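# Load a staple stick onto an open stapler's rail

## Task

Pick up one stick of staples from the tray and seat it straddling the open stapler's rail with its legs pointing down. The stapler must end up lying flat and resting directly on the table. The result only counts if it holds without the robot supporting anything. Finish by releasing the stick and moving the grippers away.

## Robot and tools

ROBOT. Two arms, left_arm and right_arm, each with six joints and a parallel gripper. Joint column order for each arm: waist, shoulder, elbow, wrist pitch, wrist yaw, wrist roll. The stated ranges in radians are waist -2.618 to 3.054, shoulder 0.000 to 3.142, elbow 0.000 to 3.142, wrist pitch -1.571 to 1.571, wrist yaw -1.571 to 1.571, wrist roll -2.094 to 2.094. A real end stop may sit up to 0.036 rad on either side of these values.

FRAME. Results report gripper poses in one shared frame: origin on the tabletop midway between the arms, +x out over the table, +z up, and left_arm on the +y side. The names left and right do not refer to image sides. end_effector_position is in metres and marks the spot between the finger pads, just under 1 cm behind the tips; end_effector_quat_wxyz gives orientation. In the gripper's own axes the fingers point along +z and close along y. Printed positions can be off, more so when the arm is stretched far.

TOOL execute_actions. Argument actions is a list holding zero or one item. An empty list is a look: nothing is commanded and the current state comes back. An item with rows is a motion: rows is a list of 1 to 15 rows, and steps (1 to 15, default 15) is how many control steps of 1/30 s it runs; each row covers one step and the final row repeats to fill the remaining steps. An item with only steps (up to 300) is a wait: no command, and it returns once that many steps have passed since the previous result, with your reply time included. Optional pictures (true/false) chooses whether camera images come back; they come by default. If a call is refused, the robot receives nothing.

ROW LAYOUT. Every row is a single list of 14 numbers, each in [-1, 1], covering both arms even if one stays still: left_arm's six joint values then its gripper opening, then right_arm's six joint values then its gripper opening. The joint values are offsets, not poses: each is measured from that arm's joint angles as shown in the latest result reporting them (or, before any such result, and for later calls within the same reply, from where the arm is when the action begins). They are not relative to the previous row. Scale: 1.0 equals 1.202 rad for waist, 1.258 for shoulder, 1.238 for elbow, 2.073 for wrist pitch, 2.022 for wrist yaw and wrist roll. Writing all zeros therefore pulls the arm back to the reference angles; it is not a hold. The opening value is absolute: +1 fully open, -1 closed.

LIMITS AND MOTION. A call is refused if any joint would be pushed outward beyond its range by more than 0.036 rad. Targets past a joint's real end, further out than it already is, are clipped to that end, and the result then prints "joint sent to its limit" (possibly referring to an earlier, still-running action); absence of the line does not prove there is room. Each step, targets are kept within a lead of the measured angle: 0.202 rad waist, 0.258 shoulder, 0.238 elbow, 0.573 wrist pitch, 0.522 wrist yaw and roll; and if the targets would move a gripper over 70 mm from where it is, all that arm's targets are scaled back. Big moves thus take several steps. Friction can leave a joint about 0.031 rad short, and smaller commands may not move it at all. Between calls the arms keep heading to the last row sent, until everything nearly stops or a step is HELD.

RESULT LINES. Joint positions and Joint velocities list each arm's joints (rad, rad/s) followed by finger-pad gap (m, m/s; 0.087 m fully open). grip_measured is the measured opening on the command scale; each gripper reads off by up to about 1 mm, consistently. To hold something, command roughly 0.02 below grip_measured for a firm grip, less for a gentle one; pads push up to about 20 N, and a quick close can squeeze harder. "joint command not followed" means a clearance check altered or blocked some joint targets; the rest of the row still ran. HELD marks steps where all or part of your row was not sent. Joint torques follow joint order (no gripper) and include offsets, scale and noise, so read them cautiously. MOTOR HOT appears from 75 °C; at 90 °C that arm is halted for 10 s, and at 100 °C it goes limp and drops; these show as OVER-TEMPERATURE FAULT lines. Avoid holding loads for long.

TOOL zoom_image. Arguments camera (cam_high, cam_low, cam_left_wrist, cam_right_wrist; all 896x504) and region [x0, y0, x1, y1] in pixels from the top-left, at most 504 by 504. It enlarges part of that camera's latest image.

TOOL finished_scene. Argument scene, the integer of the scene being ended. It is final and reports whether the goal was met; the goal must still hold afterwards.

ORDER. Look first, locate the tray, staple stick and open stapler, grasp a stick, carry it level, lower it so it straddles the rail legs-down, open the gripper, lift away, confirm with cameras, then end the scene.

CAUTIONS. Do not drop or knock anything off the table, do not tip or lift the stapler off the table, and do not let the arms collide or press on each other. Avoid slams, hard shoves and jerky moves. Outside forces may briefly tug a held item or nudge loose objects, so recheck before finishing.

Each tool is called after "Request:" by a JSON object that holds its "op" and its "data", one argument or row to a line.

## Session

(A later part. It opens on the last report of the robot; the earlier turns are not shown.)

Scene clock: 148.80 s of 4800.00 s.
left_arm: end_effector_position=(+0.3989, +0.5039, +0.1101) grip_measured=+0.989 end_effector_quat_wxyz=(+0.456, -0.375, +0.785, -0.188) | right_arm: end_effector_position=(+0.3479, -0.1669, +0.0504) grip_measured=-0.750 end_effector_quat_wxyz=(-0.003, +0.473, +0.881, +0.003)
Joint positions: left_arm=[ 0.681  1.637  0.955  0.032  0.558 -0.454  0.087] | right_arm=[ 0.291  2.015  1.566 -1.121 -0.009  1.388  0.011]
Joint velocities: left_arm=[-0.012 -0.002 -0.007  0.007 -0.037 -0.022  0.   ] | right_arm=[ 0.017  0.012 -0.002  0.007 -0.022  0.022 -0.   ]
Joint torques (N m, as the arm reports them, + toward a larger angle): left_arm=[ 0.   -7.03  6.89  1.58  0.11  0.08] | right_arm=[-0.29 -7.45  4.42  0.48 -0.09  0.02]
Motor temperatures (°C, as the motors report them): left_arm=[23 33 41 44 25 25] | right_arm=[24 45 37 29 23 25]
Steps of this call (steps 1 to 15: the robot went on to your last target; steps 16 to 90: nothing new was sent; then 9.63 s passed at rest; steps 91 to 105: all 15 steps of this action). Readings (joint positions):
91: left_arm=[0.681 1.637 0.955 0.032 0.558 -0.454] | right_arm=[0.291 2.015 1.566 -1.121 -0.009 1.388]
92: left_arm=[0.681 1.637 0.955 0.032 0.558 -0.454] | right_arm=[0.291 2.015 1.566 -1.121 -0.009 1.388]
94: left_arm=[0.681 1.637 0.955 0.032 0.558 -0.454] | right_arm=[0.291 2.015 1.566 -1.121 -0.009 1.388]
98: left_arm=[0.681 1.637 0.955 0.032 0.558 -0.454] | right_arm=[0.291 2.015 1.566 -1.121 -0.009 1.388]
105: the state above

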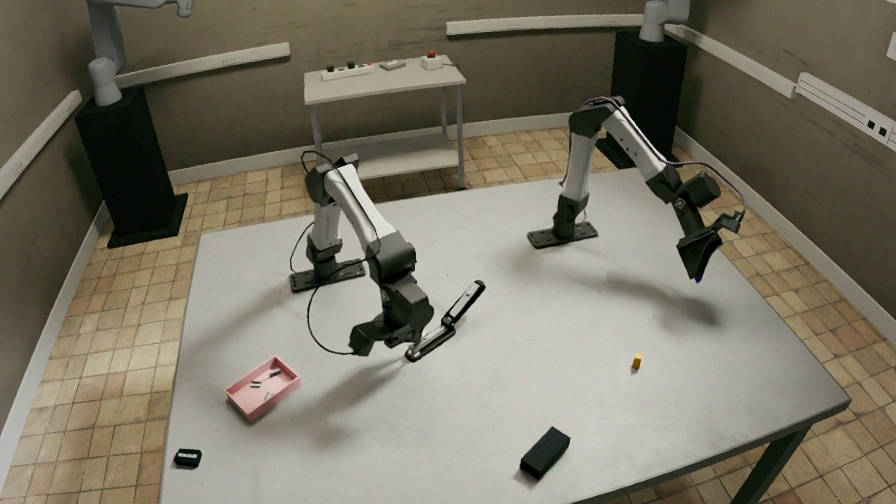

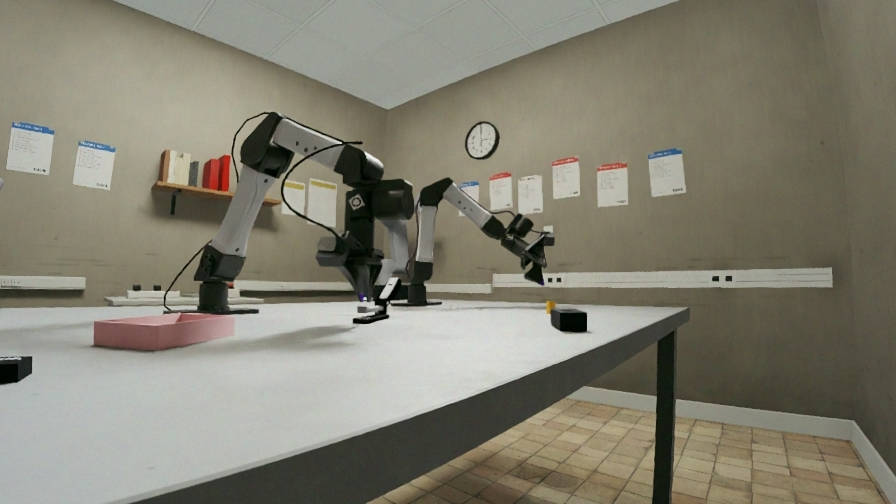

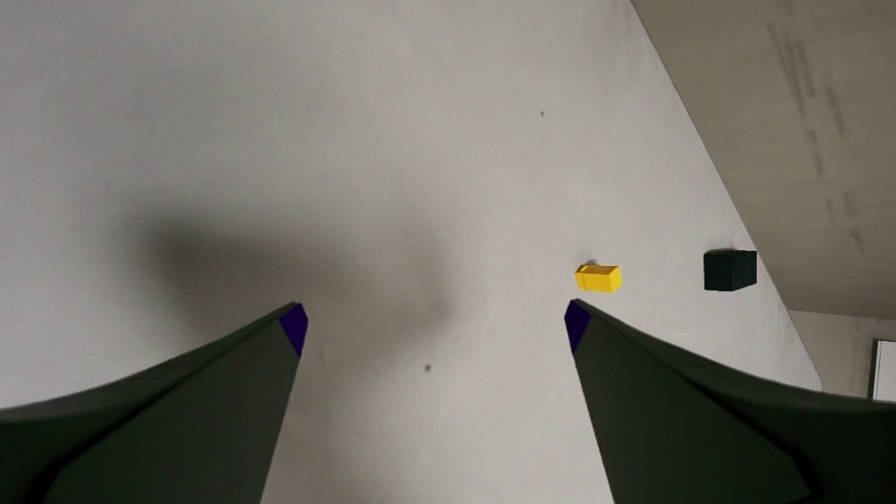

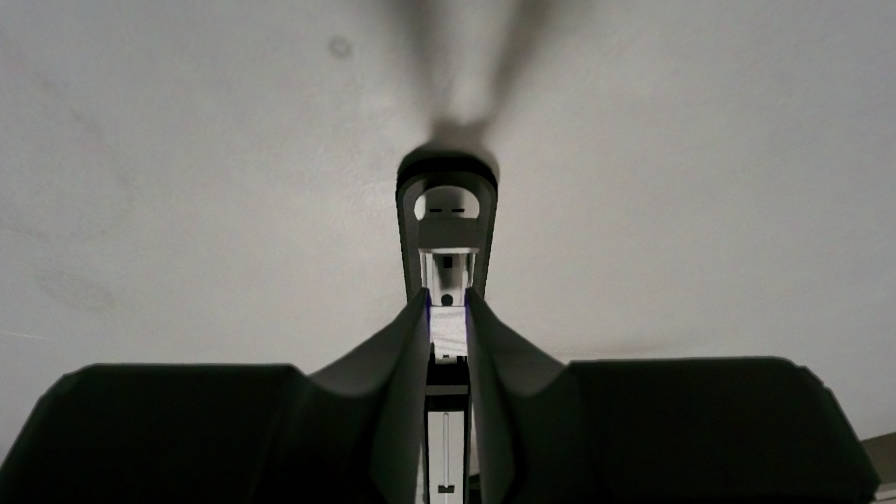

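Request:
{"op": "execute_actions", "data": {
  "actions": [
    {"rows":[[0,0,0,0,0,0,1,0,0.035,-0.035,0.01,0,0,-0.85]],"steps":15}
  ]
}}

Scene clock: 152.87 s of 4800.00 s.
left_arm: end_effector_position=(+0.3989, +0.5039, +0.1101) grip_measured=+0.989 end_effector_quat_wxyz=(+0.456, -0.375, +0.785, -0.188) | right_arm: end_effector_position=(+0.3422, -0.1686, +0.0382) grip_measured=-0.748 end_effector_quat_wxyz=(-0.016, +0.474, +0.881, -0.010)
Joint positions: left_arm=[ 0.681  1.637  0.955  0.032  0.558 -0.454  0.087] | right_arm=[ 0.291  2.039  1.548 -1.117 -0.012  1.388  0.011]
Joint velocities: left_arm=[-0.002 -0.002  0.007  0.007 -0.051 -0.007 -0.001] | right_arm=[-0.017 -0.012 -0.002  0.007 -0.066  0.022 -0.   ]
Joint torques (N m, as the arm reports them, + toward a larger angle): left_arm=[ 0.   -6.97  6.85  1.59  0.1   0.08] | right_arm=[-0.31 -7.9   4.15  0.46 -0.07  0.02]
Motor temperatures (°C, as the motors report them): left_arm=[23 33 41 44 25 25] | right_arm=[24 44 36 29 23 25]
Steps of this call (steps 1 to 15: the robot went on to your last target; steps 16 to 90: nothing new was sent; then 0.57 s passed at rest; steps 91 to 105: all 15 steps of this action). Readings (joint positions):
91: left_arm=[0.681 1.637 0.955 0.032 0.558 -0.454] | right_arm=[0.291 2.017 1.564 -1.119 -0.009 1.388]
92: left_arm=[0.681 1.637 0.955 0.032 0.558 -0.454] | right_arm=[0.291 2.020 1.560 -1.117 -0.009 1.388]
94: left_arm=[0.681 1.637 0.955 0.032 0.558 -0.454] | right_arm=[0.291 2.033 1.551 -1.117 -0.009 1.388]
98: left_arm=[0.681 1.637 0.955 0.032 0.558 -0.454] | right_arm=[0.291 2.039 1.548 -1.117 -0.012 1.388]
105: the state above

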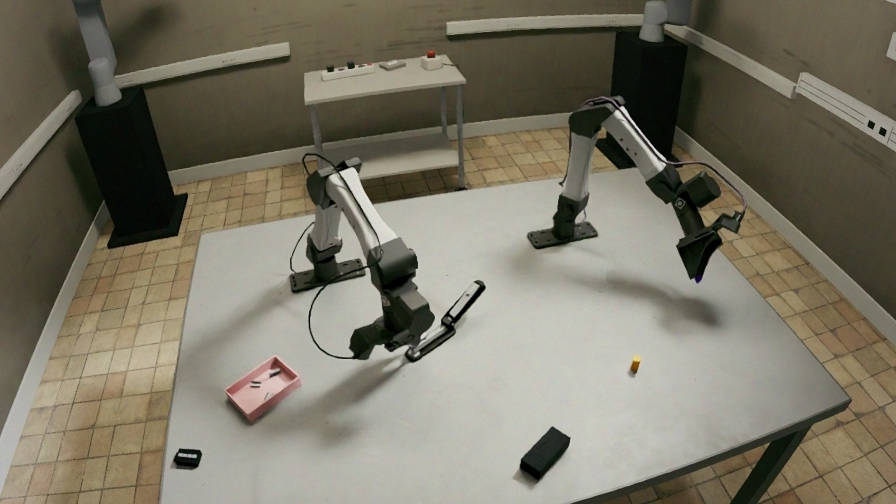

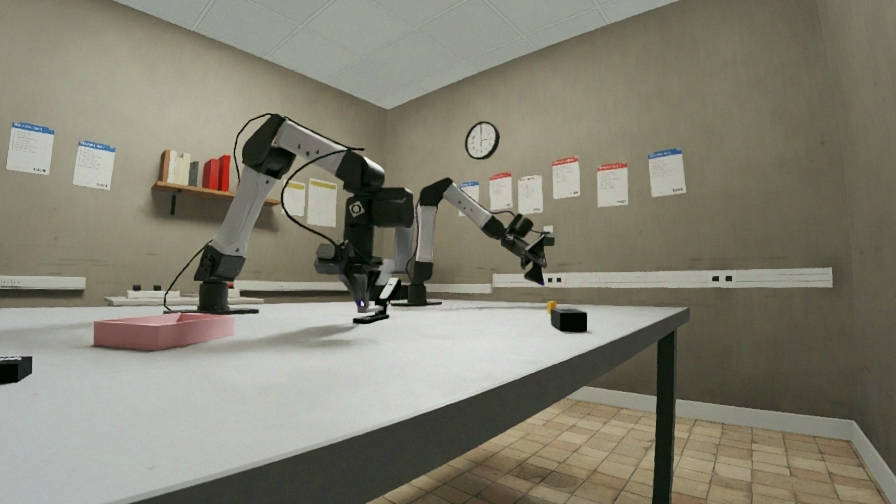

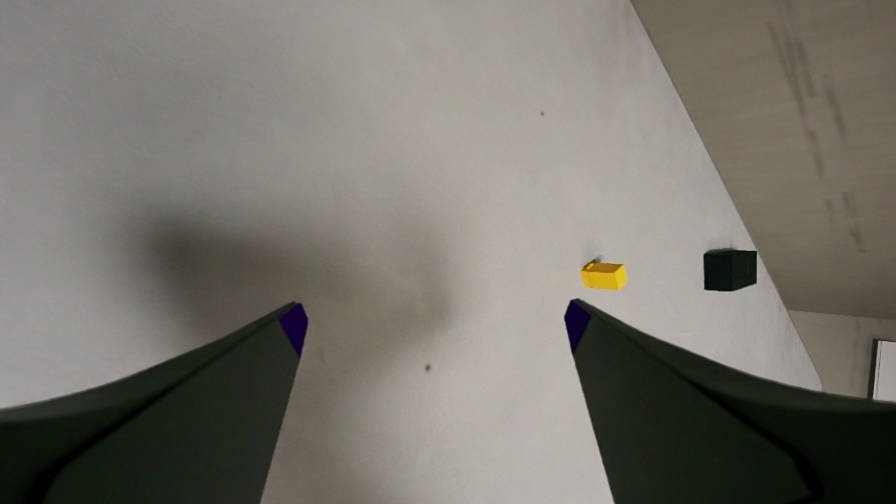

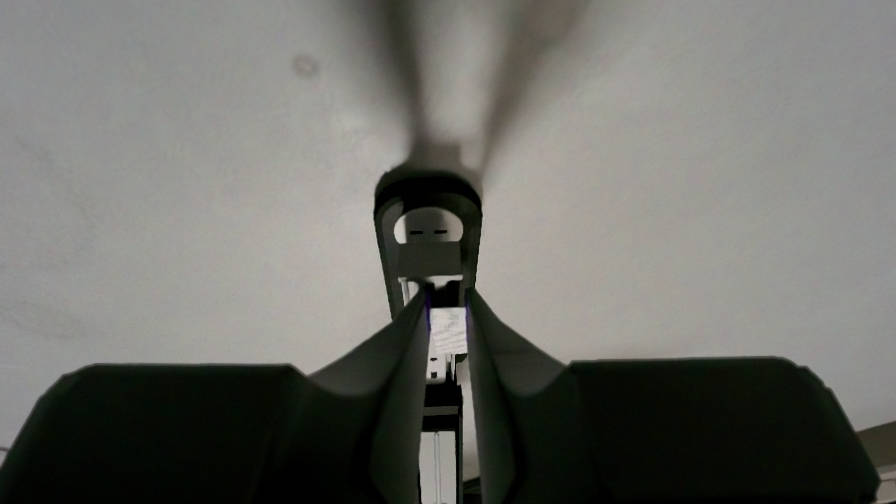

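Request:
{"op": "execute_actions", "data": {
  "actions": [
    {"rows":[[0,0,0,0,0,0,1,0,-0.03,0,0,0,0,-0.85],[0,0,0,0,0,0,1,0,-0.03,0,0,0,0,-0.85],[0,0,0,0,0,0,1,0,-0.03,0,0,0,0,-0.85],[0,0,0,0,0,0,1,0,-0.03,0,0,0,0,-0.85],[0,0,0,0,0,0,1,0,-0.03,0,0,0,0,-0.85],[0,0,0,0,0,0,1,0,-0.03,0,0.026,0,0,-0.85]],"steps":15}
  ]
}}

Scene clock: 158.80 s of 4800.00 s.
left_arm: end_effector_position=(+0.3989, +0.5039, +0.1101) grip_measured=+0.989 end_effector_quat_wxyz=(+0.456, -0.375, +0.785, -0.188) | right_arm: end_effector_position=(+0.3499, -0.1654, +0.0417) grip_measured=-0.748 end_effector_quat_wxyz=(-0.003, +0.473, +0.881, +0.006)
Joint positions: left_arm=[ 0.681  1.637  0.955  0.032  0.558 -0.454  0.087] | right_arm=[ 0.291  2.028  1.548 -1.086 -0.012  1.388  0.011]
Joint velocities: left_arm=[-0.017  0.002  0.002  0.007 -0.037 -0.037 -0.001] | right_arm=[-0.007  0.002  0.002  0.007 -0.037  0.022  0.   ]
Joint torques (N m, as the arm reports them, + toward a larger angle): left_arm=[-0.07 -6.96  6.92  1.61  0.11  0.1 ] | right_arm=[ -0.29 -11.47   6.53   0.59  -0.09   0.02]
Motor temperatures (°C, as the motors report them): left_arm=[23 33 41 44 25 25] | right_arm=[24 43 36 29 23 25]
Steps of this call (steps 1 to 15: the robot went on to your last target; steps 16 to 90: nothing new was sent; then 2.43 s passed at rest; steps 91 to 105: all 15 steps of this action). Readings (joint positions):
91: left_arm=[0.681 1.637 0.955 0.032 0.558 -0.454] | right_arm=[0.291 2.036 1.548 -1.117 -0.012 1.388]
92: left_arm=[0.681 1.637 0.955 0.032 0.558 -0.454] | right_arm=[0.291 2.034 1.548 -1.117 -0.012 1.388]
94: left_arm=[0.681 1.637 0.955 0.032 0.558 -0.454] | right_arm=[0.291 2.030 1.548 -1.117 -0.012 1.388]
98: left_arm=[0.681 1.637 0.955 0.032 0.558 -0.454] | right_arm=[0.291 2.028 1.548 -1.103 -0.012 1.388]
105: the state above

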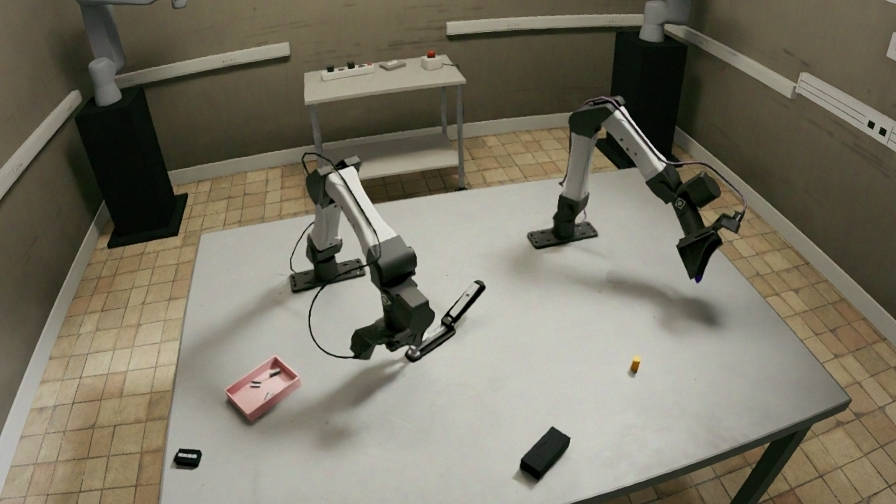

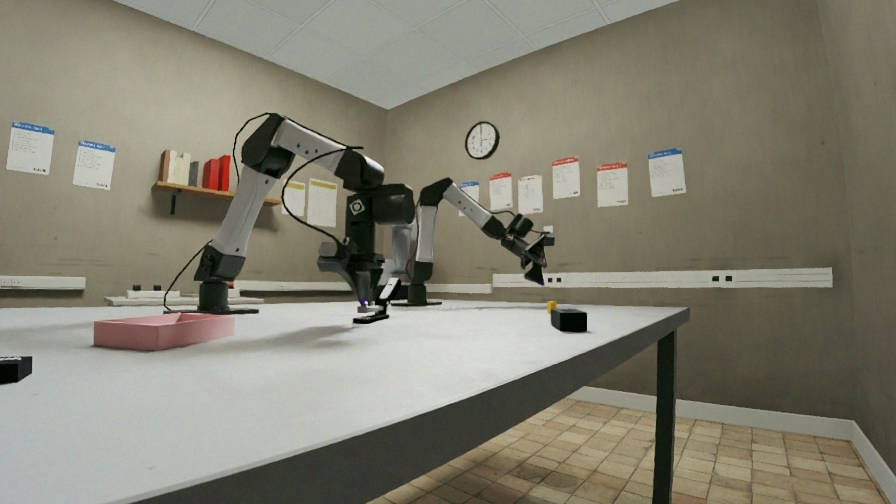

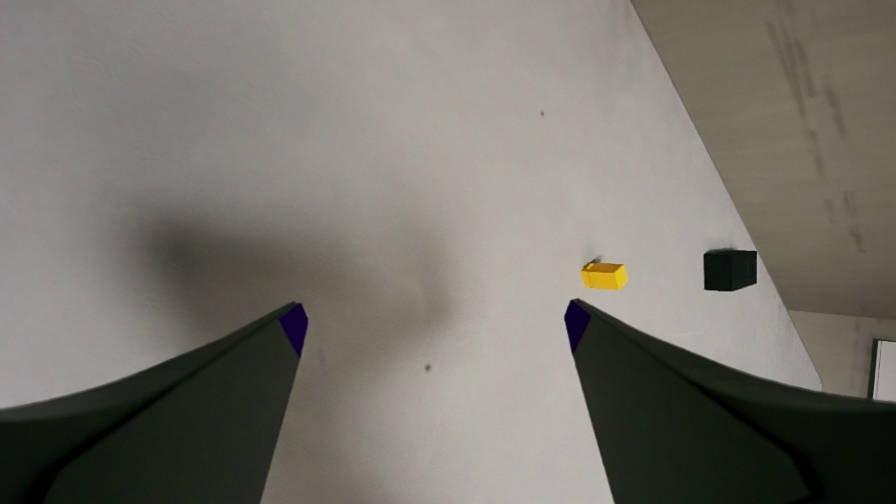

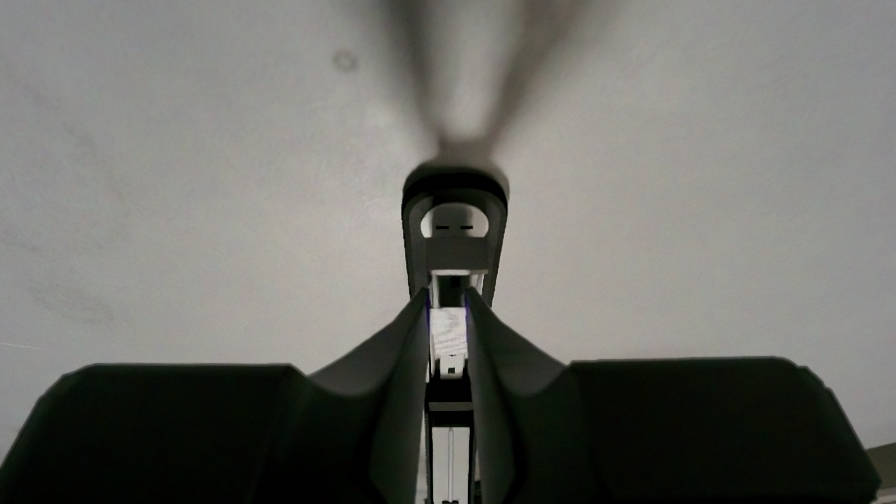

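Request:
{"op": "execute_actions", "data": {
  "actions": [
    {"rows":[[0,0,0,0,0,0,1,0,0,-0.03,0,0,0,-0.85]],"steps":15}
  ]
}}

Request:
{"op": "zoom_image", "data": {
  "camera": "cam_right_wrist",
  "region": [350, 200, 550, 400]
}}

Scene clock: 166.53 s of 4800.00 s.
left_arm: end_effector_position=(+0.3989, +0.5039, +0.1101) grip_measured=+0.989 end_effector_quat_wxyz=(+0.456, -0.375, +0.785, -0.188) | right_arm: end_effector_position=(+0.3464, -0.1668, +0.0383) grip_measured=-0.748 end_effector_quat_wxyz=(-0.007, +0.473, +0.881, +0.002)
Joint positions: left_arm=[ 0.681  1.637  0.955  0.032  0.558 -0.454  0.087] | right_arm=[ 0.291  2.028  1.534 -1.083 -0.013  1.388  0.011]
Joint velocities: left_arm=[-0.007  0.002  0.002 -0.007 -0.022 -0.051 -0.   ] | right_arm=[ 0.022 -0.007 -0.002  0.022 -0.051 -0.095  0.   ]
Joint torques (N m, as the arm reports them, + toward a larger angle): left_arm=[-0.02 -6.99  6.95  1.59  0.11  0.07] | right_arm=[-0.29 -9.44  4.52  0.3  -0.1   0.02]
Motor temperatures (°C, as the motors report them): left_arm=[23 33 41 44 25 25] | right_arm=[24 45 36 28 23 25]
Steps of this call (steps 1 to 15: the robot went on to your last target; steps 16 to 90: nothing new was sent; then 4.23 s passed at rest; steps 91 to 105: all 15 steps of this action). Readings (joint positions):
91: left_arm=[0.681 1.637 0.955 0.032 0.558 -0.454] | right_arm=[0.291 2.028 1.547 -1.083 -0.012 1.388]
92: left_arm=[0.681 1.637 0.955 0.032 0.558 -0.454] | right_arm=[0.291 2.028 1.543 -1.083 -0.012 1.388]
94: left_arm=[0.681 1.637 0.955 0.032 0.558 -0.454] | right_arm=[0.291 2.028 1.535 -1.083 -0.012 1.388]
98: left_arm=[0.681 1.637 0.955 0.032 0.558 -0.454] | right_arm=[0.291 2.028 1.534 -1.083 -0.013 1.388]
105: the state above

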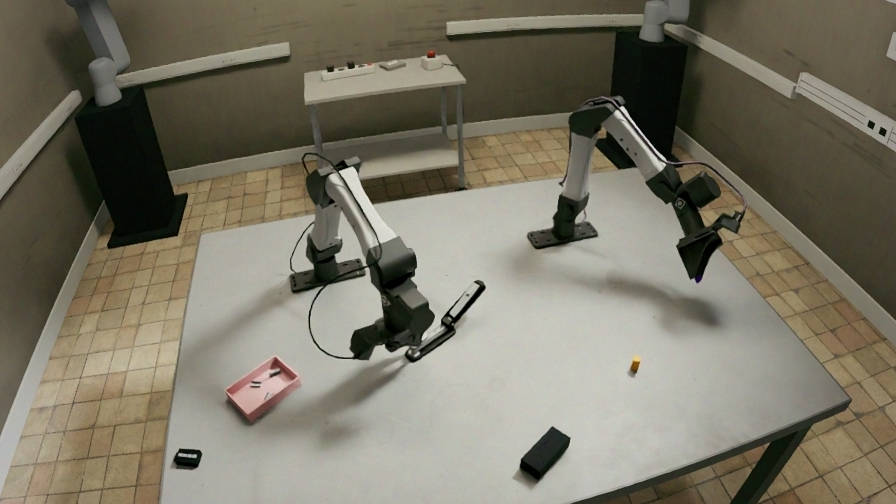

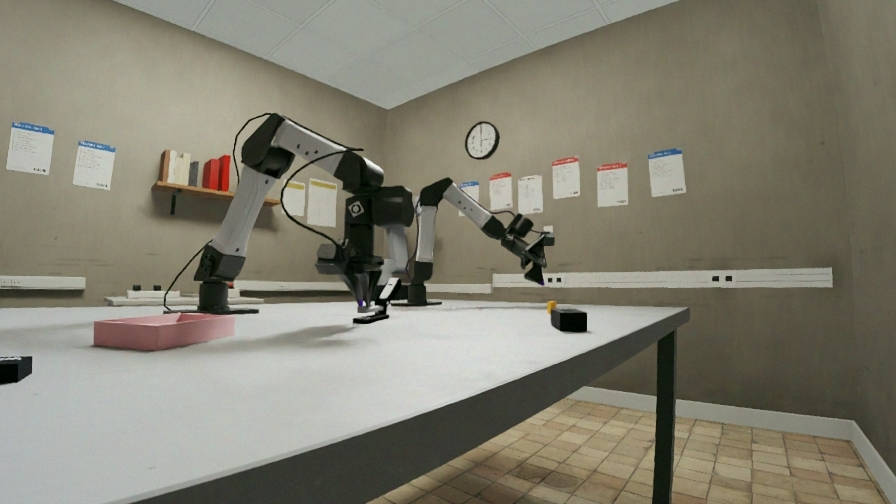

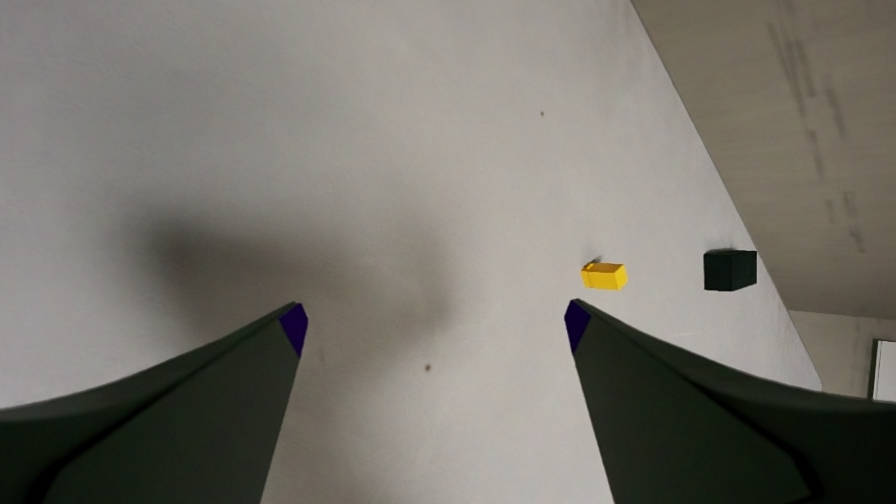

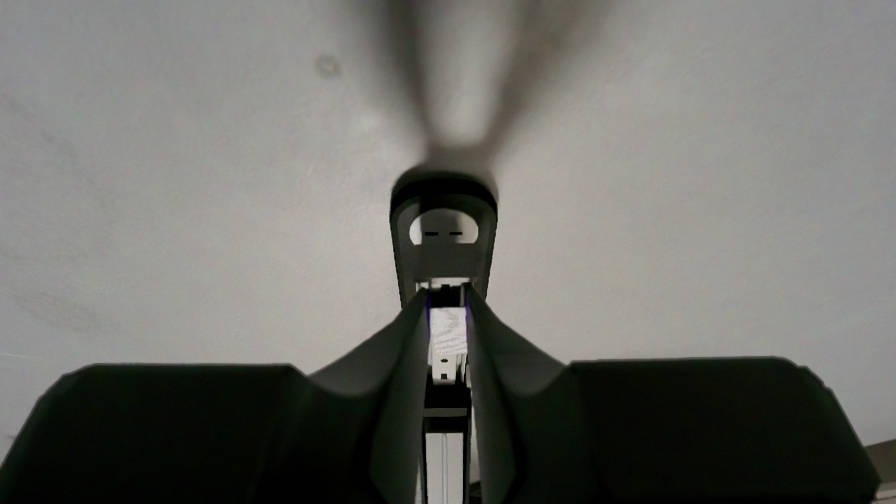

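Region (350, 200, 550, 400) of cam_right_wrist's 896x504 image, scaled by 2.520, with more detail than that image has.

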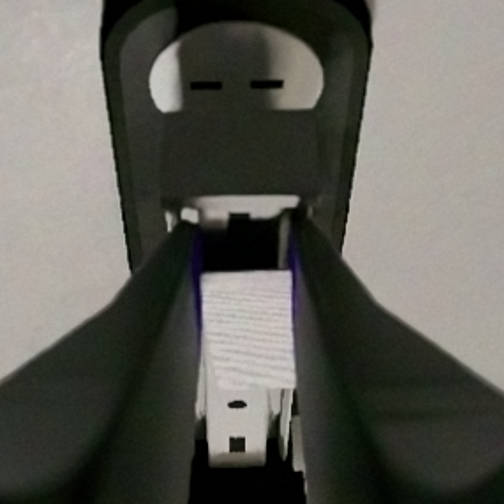

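Request:
{"op": "execute_actions", "data": {
  "actions": [
    {"rows":[[0,0,0,0,0,0,1,0,0,0,0.013,0,0,-0.85]],"steps":15}
  ]
}}

Request:
{"op": "zoom_image", "data": {
  "camera": "cam_right_wrist",
  "region": [350, 200, 550, 400]
}}

Scene clock: 171.87 s of 4800.00 s.
left_arm: end_effector_position=(+0.3989, +0.5039, +0.1101) grip_measured=+0.989 end_effector_quat_wxyz=(+0.456, -0.375, +0.785, -0.188) | right_arm: end_effector_position=(+0.3479, -0.1661, +0.0382) grip_measured=-0.748 end_effector_quat_wxyz=(-0.005, +0.473, +0.881, +0.004)
Joint positions: left_arm=[ 0.681  1.637  0.955  0.032  0.558 -0.454  0.087] | right_arm=[ 0.291  2.028  1.534 -1.077 -0.013  1.388  0.011]
Joint velocities: left_arm=[ 0.002 -0.002  0.002  0.066  0.022 -0.11  -0.001] | right_arm=[ 0.012 -0.012  0.002 -0.007 -0.007 -0.081 -0.   ]
Joint torques (N m, as the arm reports them, + toward a larger angle): left_arm=[-0.05 -6.91  6.94  1.58  0.12  0.1 ] | right_arm=[-0.29 -9.43  6.5   0.59 -0.1   0.02]
Motor temperatures (°C, as the motors report them): left_arm=[23 33 41 44 25 25] | right_arm=[24 44 36 28 23 25]
Steps of this call (steps 1 to 15: the robot went on to your last target; steps 16 to 90: nothing new was sent; then 1.83 s passed at rest; steps 91 to 105: all 15 steps of this action). Readings (joint positions):
91: left_arm=[0.681 1.637 0.955 0.032 0.558 -0.454] | right_arm=[0.291 2.028 1.534 -1.082 -0.013 1.388]
92: left_arm=[0.681 1.637 0.955 0.032 0.558 -0.454] | right_arm=[0.291 2.028 1.534 -1.081 -0.013 1.388]
94: left_arm=[0.681 1.637 0.955 0.032 0.558 -0.454] | right_arm=[0.291 2.028 1.534 -1.079 -0.013 1.388]
98: left_arm=[0.681 1.637 0.955 0.032 0.558 -0.454] | right_arm=[0.291 2.028 1.534 -1.077 -0.013 1.388]
105: the state above

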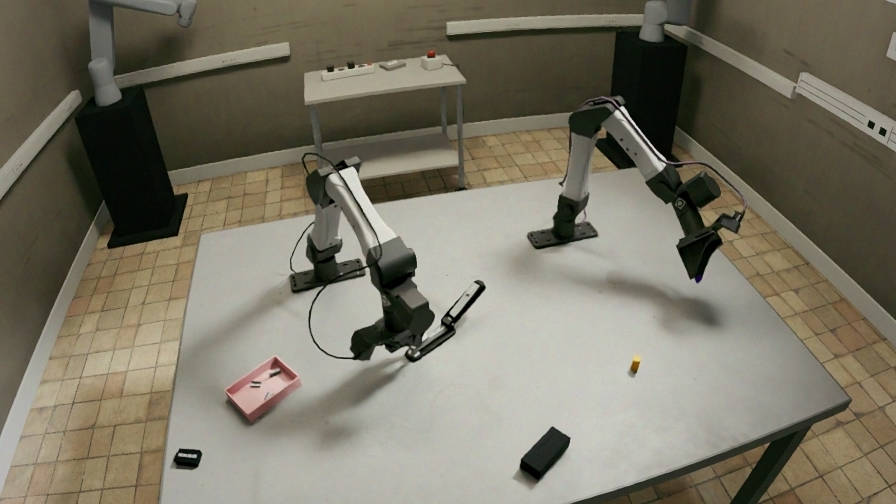

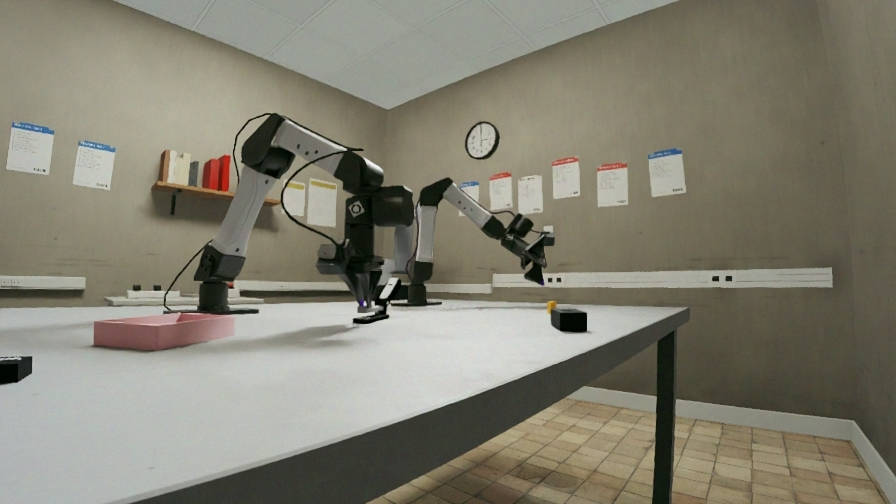

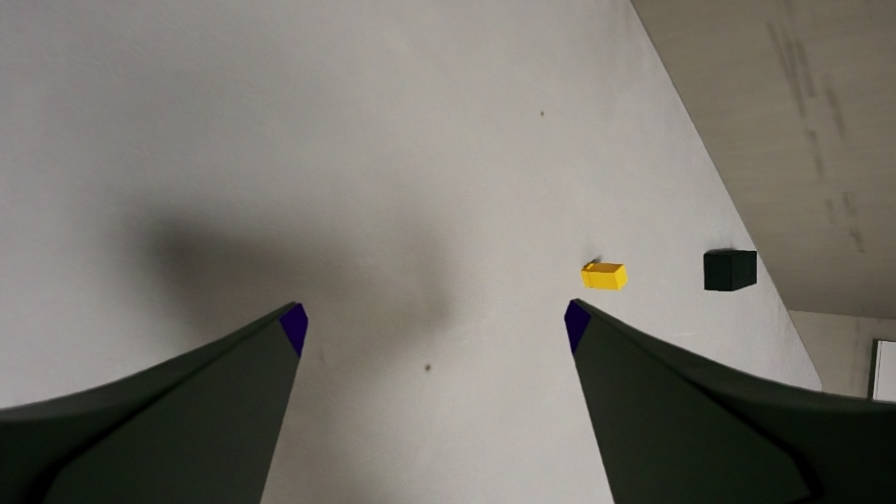

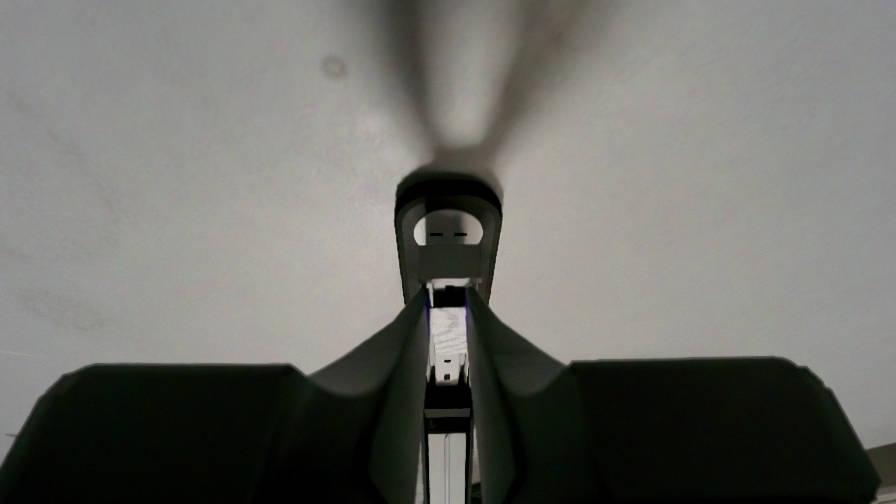

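Region (350, 200, 550, 400) of cam_right_wrist's 896x504 image, scaled by 2.520, with more detail than that image has.

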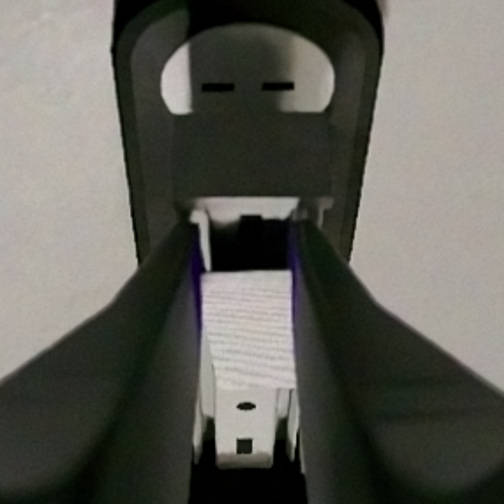

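Centred. Release.

Request:
{"op": "execute_actions", "data": {
  "actions": [
    {"rows":[[0,0,0,0,0,0,1,0,0,0,0,0,0,-0.6],[0,0,0,0,0,0,1,0,0,0,0,0,0,-0.6],[0,0,0,0,0,0,1,0,0,0,0,0,0,-0.6],[0,0,0,0,0,0,1,0,0,0,0,0,0,-0.6],[0,0,0,0,0,0,1,0,0,0,0,0,0,-0.6],[0,0,0,0,0,0,1,0,0,0,0,0,0,-0.6],[0,0,0,0,0,0,1,0,0,0,0,0,0,-0.6],[0,0,0,0,0,0,1,0,-0.08,0,0,0,0,0.2]],"steps":15}
  ]
}}

Request:
{"op": "execute_actions", "data": {
  "actions": [
    {"steps":15}
  ]
}}

Request:
{"op": "zoom_image", "data": {
  "camera": "cam_right_wrist",
  "region": [330, 150, 580, 400]
}}

Scene clock: 179.97 s of 4800.00 s.
left_arm: end_effector_position=(+0.3989, +0.5039, +0.1101) grip_measured=+0.989 end_effector_quat_wxyz=(+0.456, -0.375, +0.785, -0.188) | right_arm: end_effector_position=(+0.3525, -0.1642, +0.0701) grip_measured=+0.200 end_effector_quat_wxyz=(+0.023, +0.473, +0.880, +0.039)
Joint positions: left_arm=[ 0.681  1.637  0.955  0.032  0.558 -0.454  0.087] | right_arm=[ 0.291  1.938  1.534 -1.078 -0.013  1.388  0.052]
Joint velocities: left_arm=[-0.012  0.022  0.012 -0.051 -0.11  -0.095 -0.001] | right_arm=[-0.012 -0.007  0.017 -0.037 -0.051 -0.022 -0.001]
Joint torques (N m, as the arm reports them, + toward a larger angle): left_arm=[ 0.06 -6.97  7.03  1.6   0.12  0.11] | right_arm=[-0.3  -9.73  6.85  0.57 -0.1   0.02]
Motor temperatures (°C, as the motors report them): left_arm=[23 33 41 44 25 25] | right_arm=[24 44 36 28 23 25]
Steps of this call (steps 1 to 15: the robot went on to your last target; steps 16 to 90: nothing new was sent; then 4.60 s passed at rest; steps 91 to 105: all 15 steps of this action). Readings (joint positions):
91: left_arm=[0.681 1.637 0.955 0.032 0.558 -0.454] | right_arm=[0.291 2.028 1.534 -1.077 -0.013 1.388]
92: left_arm=[0.681 1.637 0.955 0.032 0.558 -0.454] | right_arm=[0.291 2.028 1.534 -1.077 -0.013 1.388]
94: left_arm=[0.681 1.637 0.955 0.032 0.558 -0.454] | right_arm=[0.291 2.028 1.534 -1.077 -0.013 1.388]
98: left_arm=[0.681 1.637 0.955 0.032 0.558 -0.454] | right_arm=[0.291 2.021 1.534 -1.076 -0.013 1.388]
105: the state above

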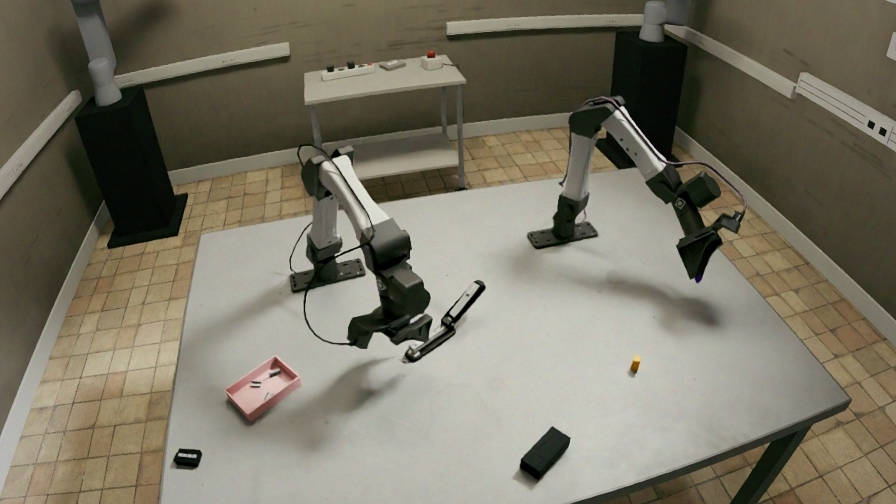

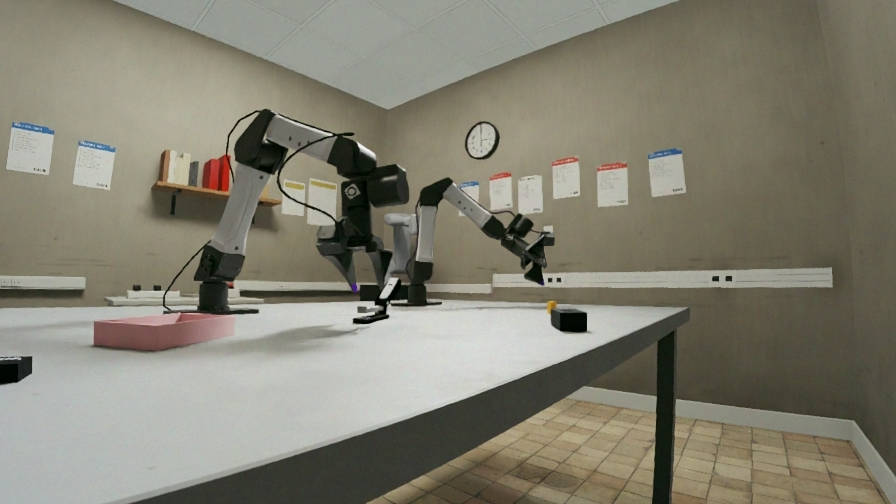

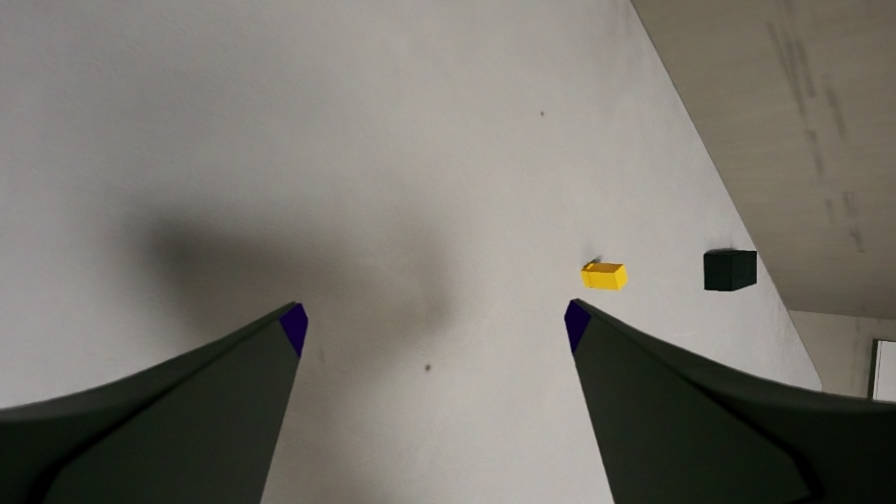

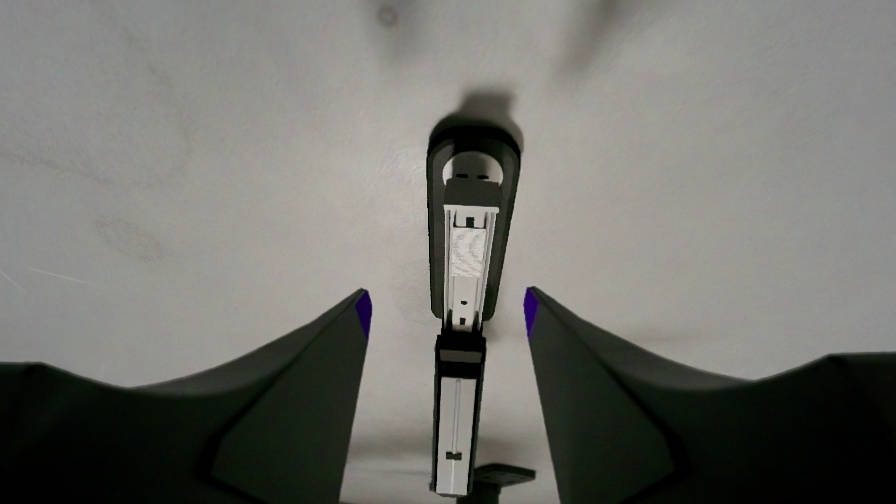

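Scene clock: 180.47 s of 4800.00 s.
left_arm: end_effector_position=(+0.3989, +0.5039, +0.1101) grip_measured=+0.989 end_effector_quat_wxyz=(+0.456, -0.375, +0.785, -0.188) | right_arm: end_effector_position=(+0.3525, -0.1642, +0.0701) grip_measured=+0.200 end_effector_quat_wxyz=(+0.023, +0.473, +0.880, +0.039)
Joint positions: left_arm=[ 0.681  1.637  0.955  0.032  0.558 -0.454  0.087] | right_arm=[ 0.291  1.938  1.534 -1.078 -0.013  1.388  0.052]
Joint velocities: left_arm=[-0.002  0.002 -0.007 -0.007  0.081  0.051  0.001] | right_arm=[-0.017 -0.017 -0.012  0.007  0.066  0.066 -0.002]
Joint torques (N m, as the arm reports them, + toward a larger angle): left_arm=[-0.04 -6.9   6.96  1.59  0.11  0.08] | right_arm=[-0.29 -9.79  6.76  0.56 -0.1   0.02]
Motor temperatures (°C, as the motors report them): left_arm=[23 33 41 44 25 25] | right_arm=[24 44 36 28 23 25]
Steps of this call (steps 1 to 15: the robot went on to your last target). Readings (joint positions):
1: left_arm=[0.681 1.637 0.955 0.032 0.558 -0.454] | right_arm=[0.291 1.938 1.534 -1.078 -0.013 1.388]
2: left_arm=[0.681 1.637 0.955 0.032 0.558 -0.454] | right_arm=[0.291 1.938 1.534 -1.078 -0.013 1.388]
4: left_arm=[0.681 1.637 0.955 0.032 0.558 -0.454] | right_arm=[0.291 1.938 1.534 -1.078 -0.013 1.388]
8: left_arm=[0.681 1.637 0.955 0.032 0.558 -0.454] | right_arm=[0.291 1.938 1.534 -1.078 -0.013 1.388]
15: the state above
All arms were judged still, so your last target was given up. Only a new action makes them travel on or press farther. Fingers that are still opening or closing keep moving.

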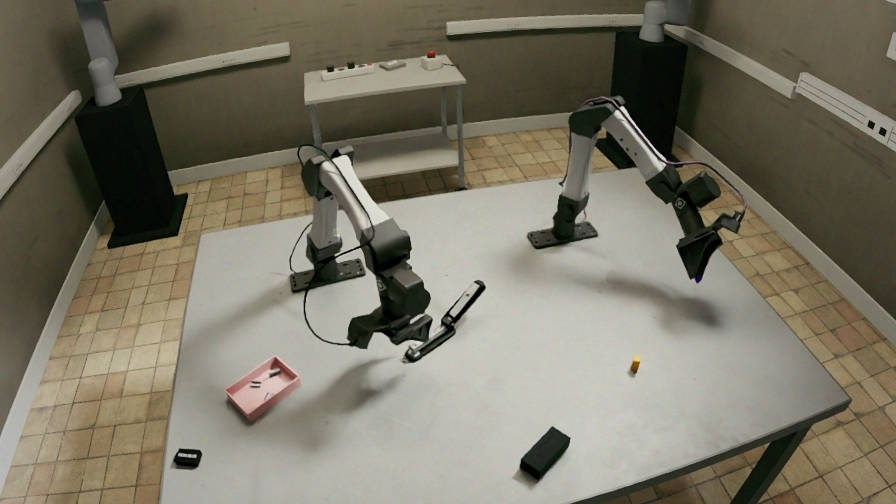

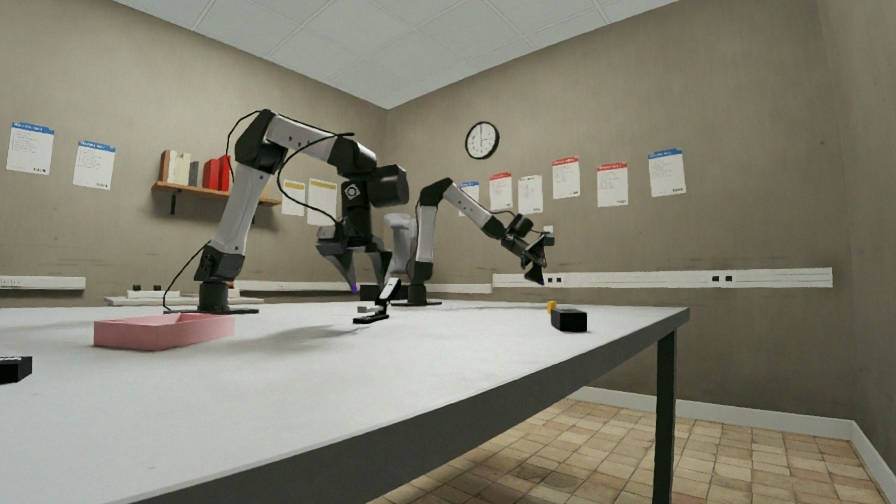

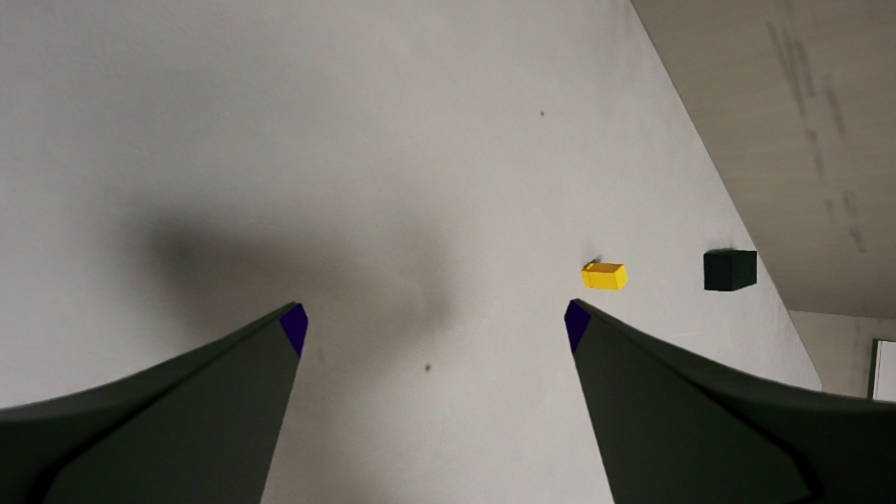

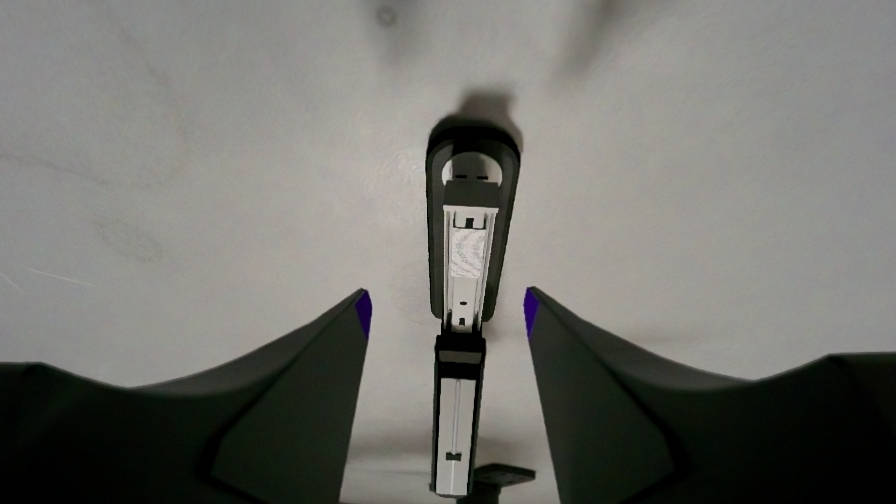

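Region (330, 150, 580, 400) of cam_right_wrist's 896x504 image, scaled by 2.016, with more detail than that image has.

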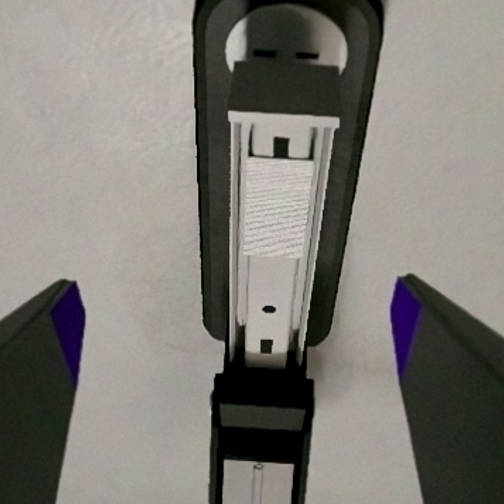

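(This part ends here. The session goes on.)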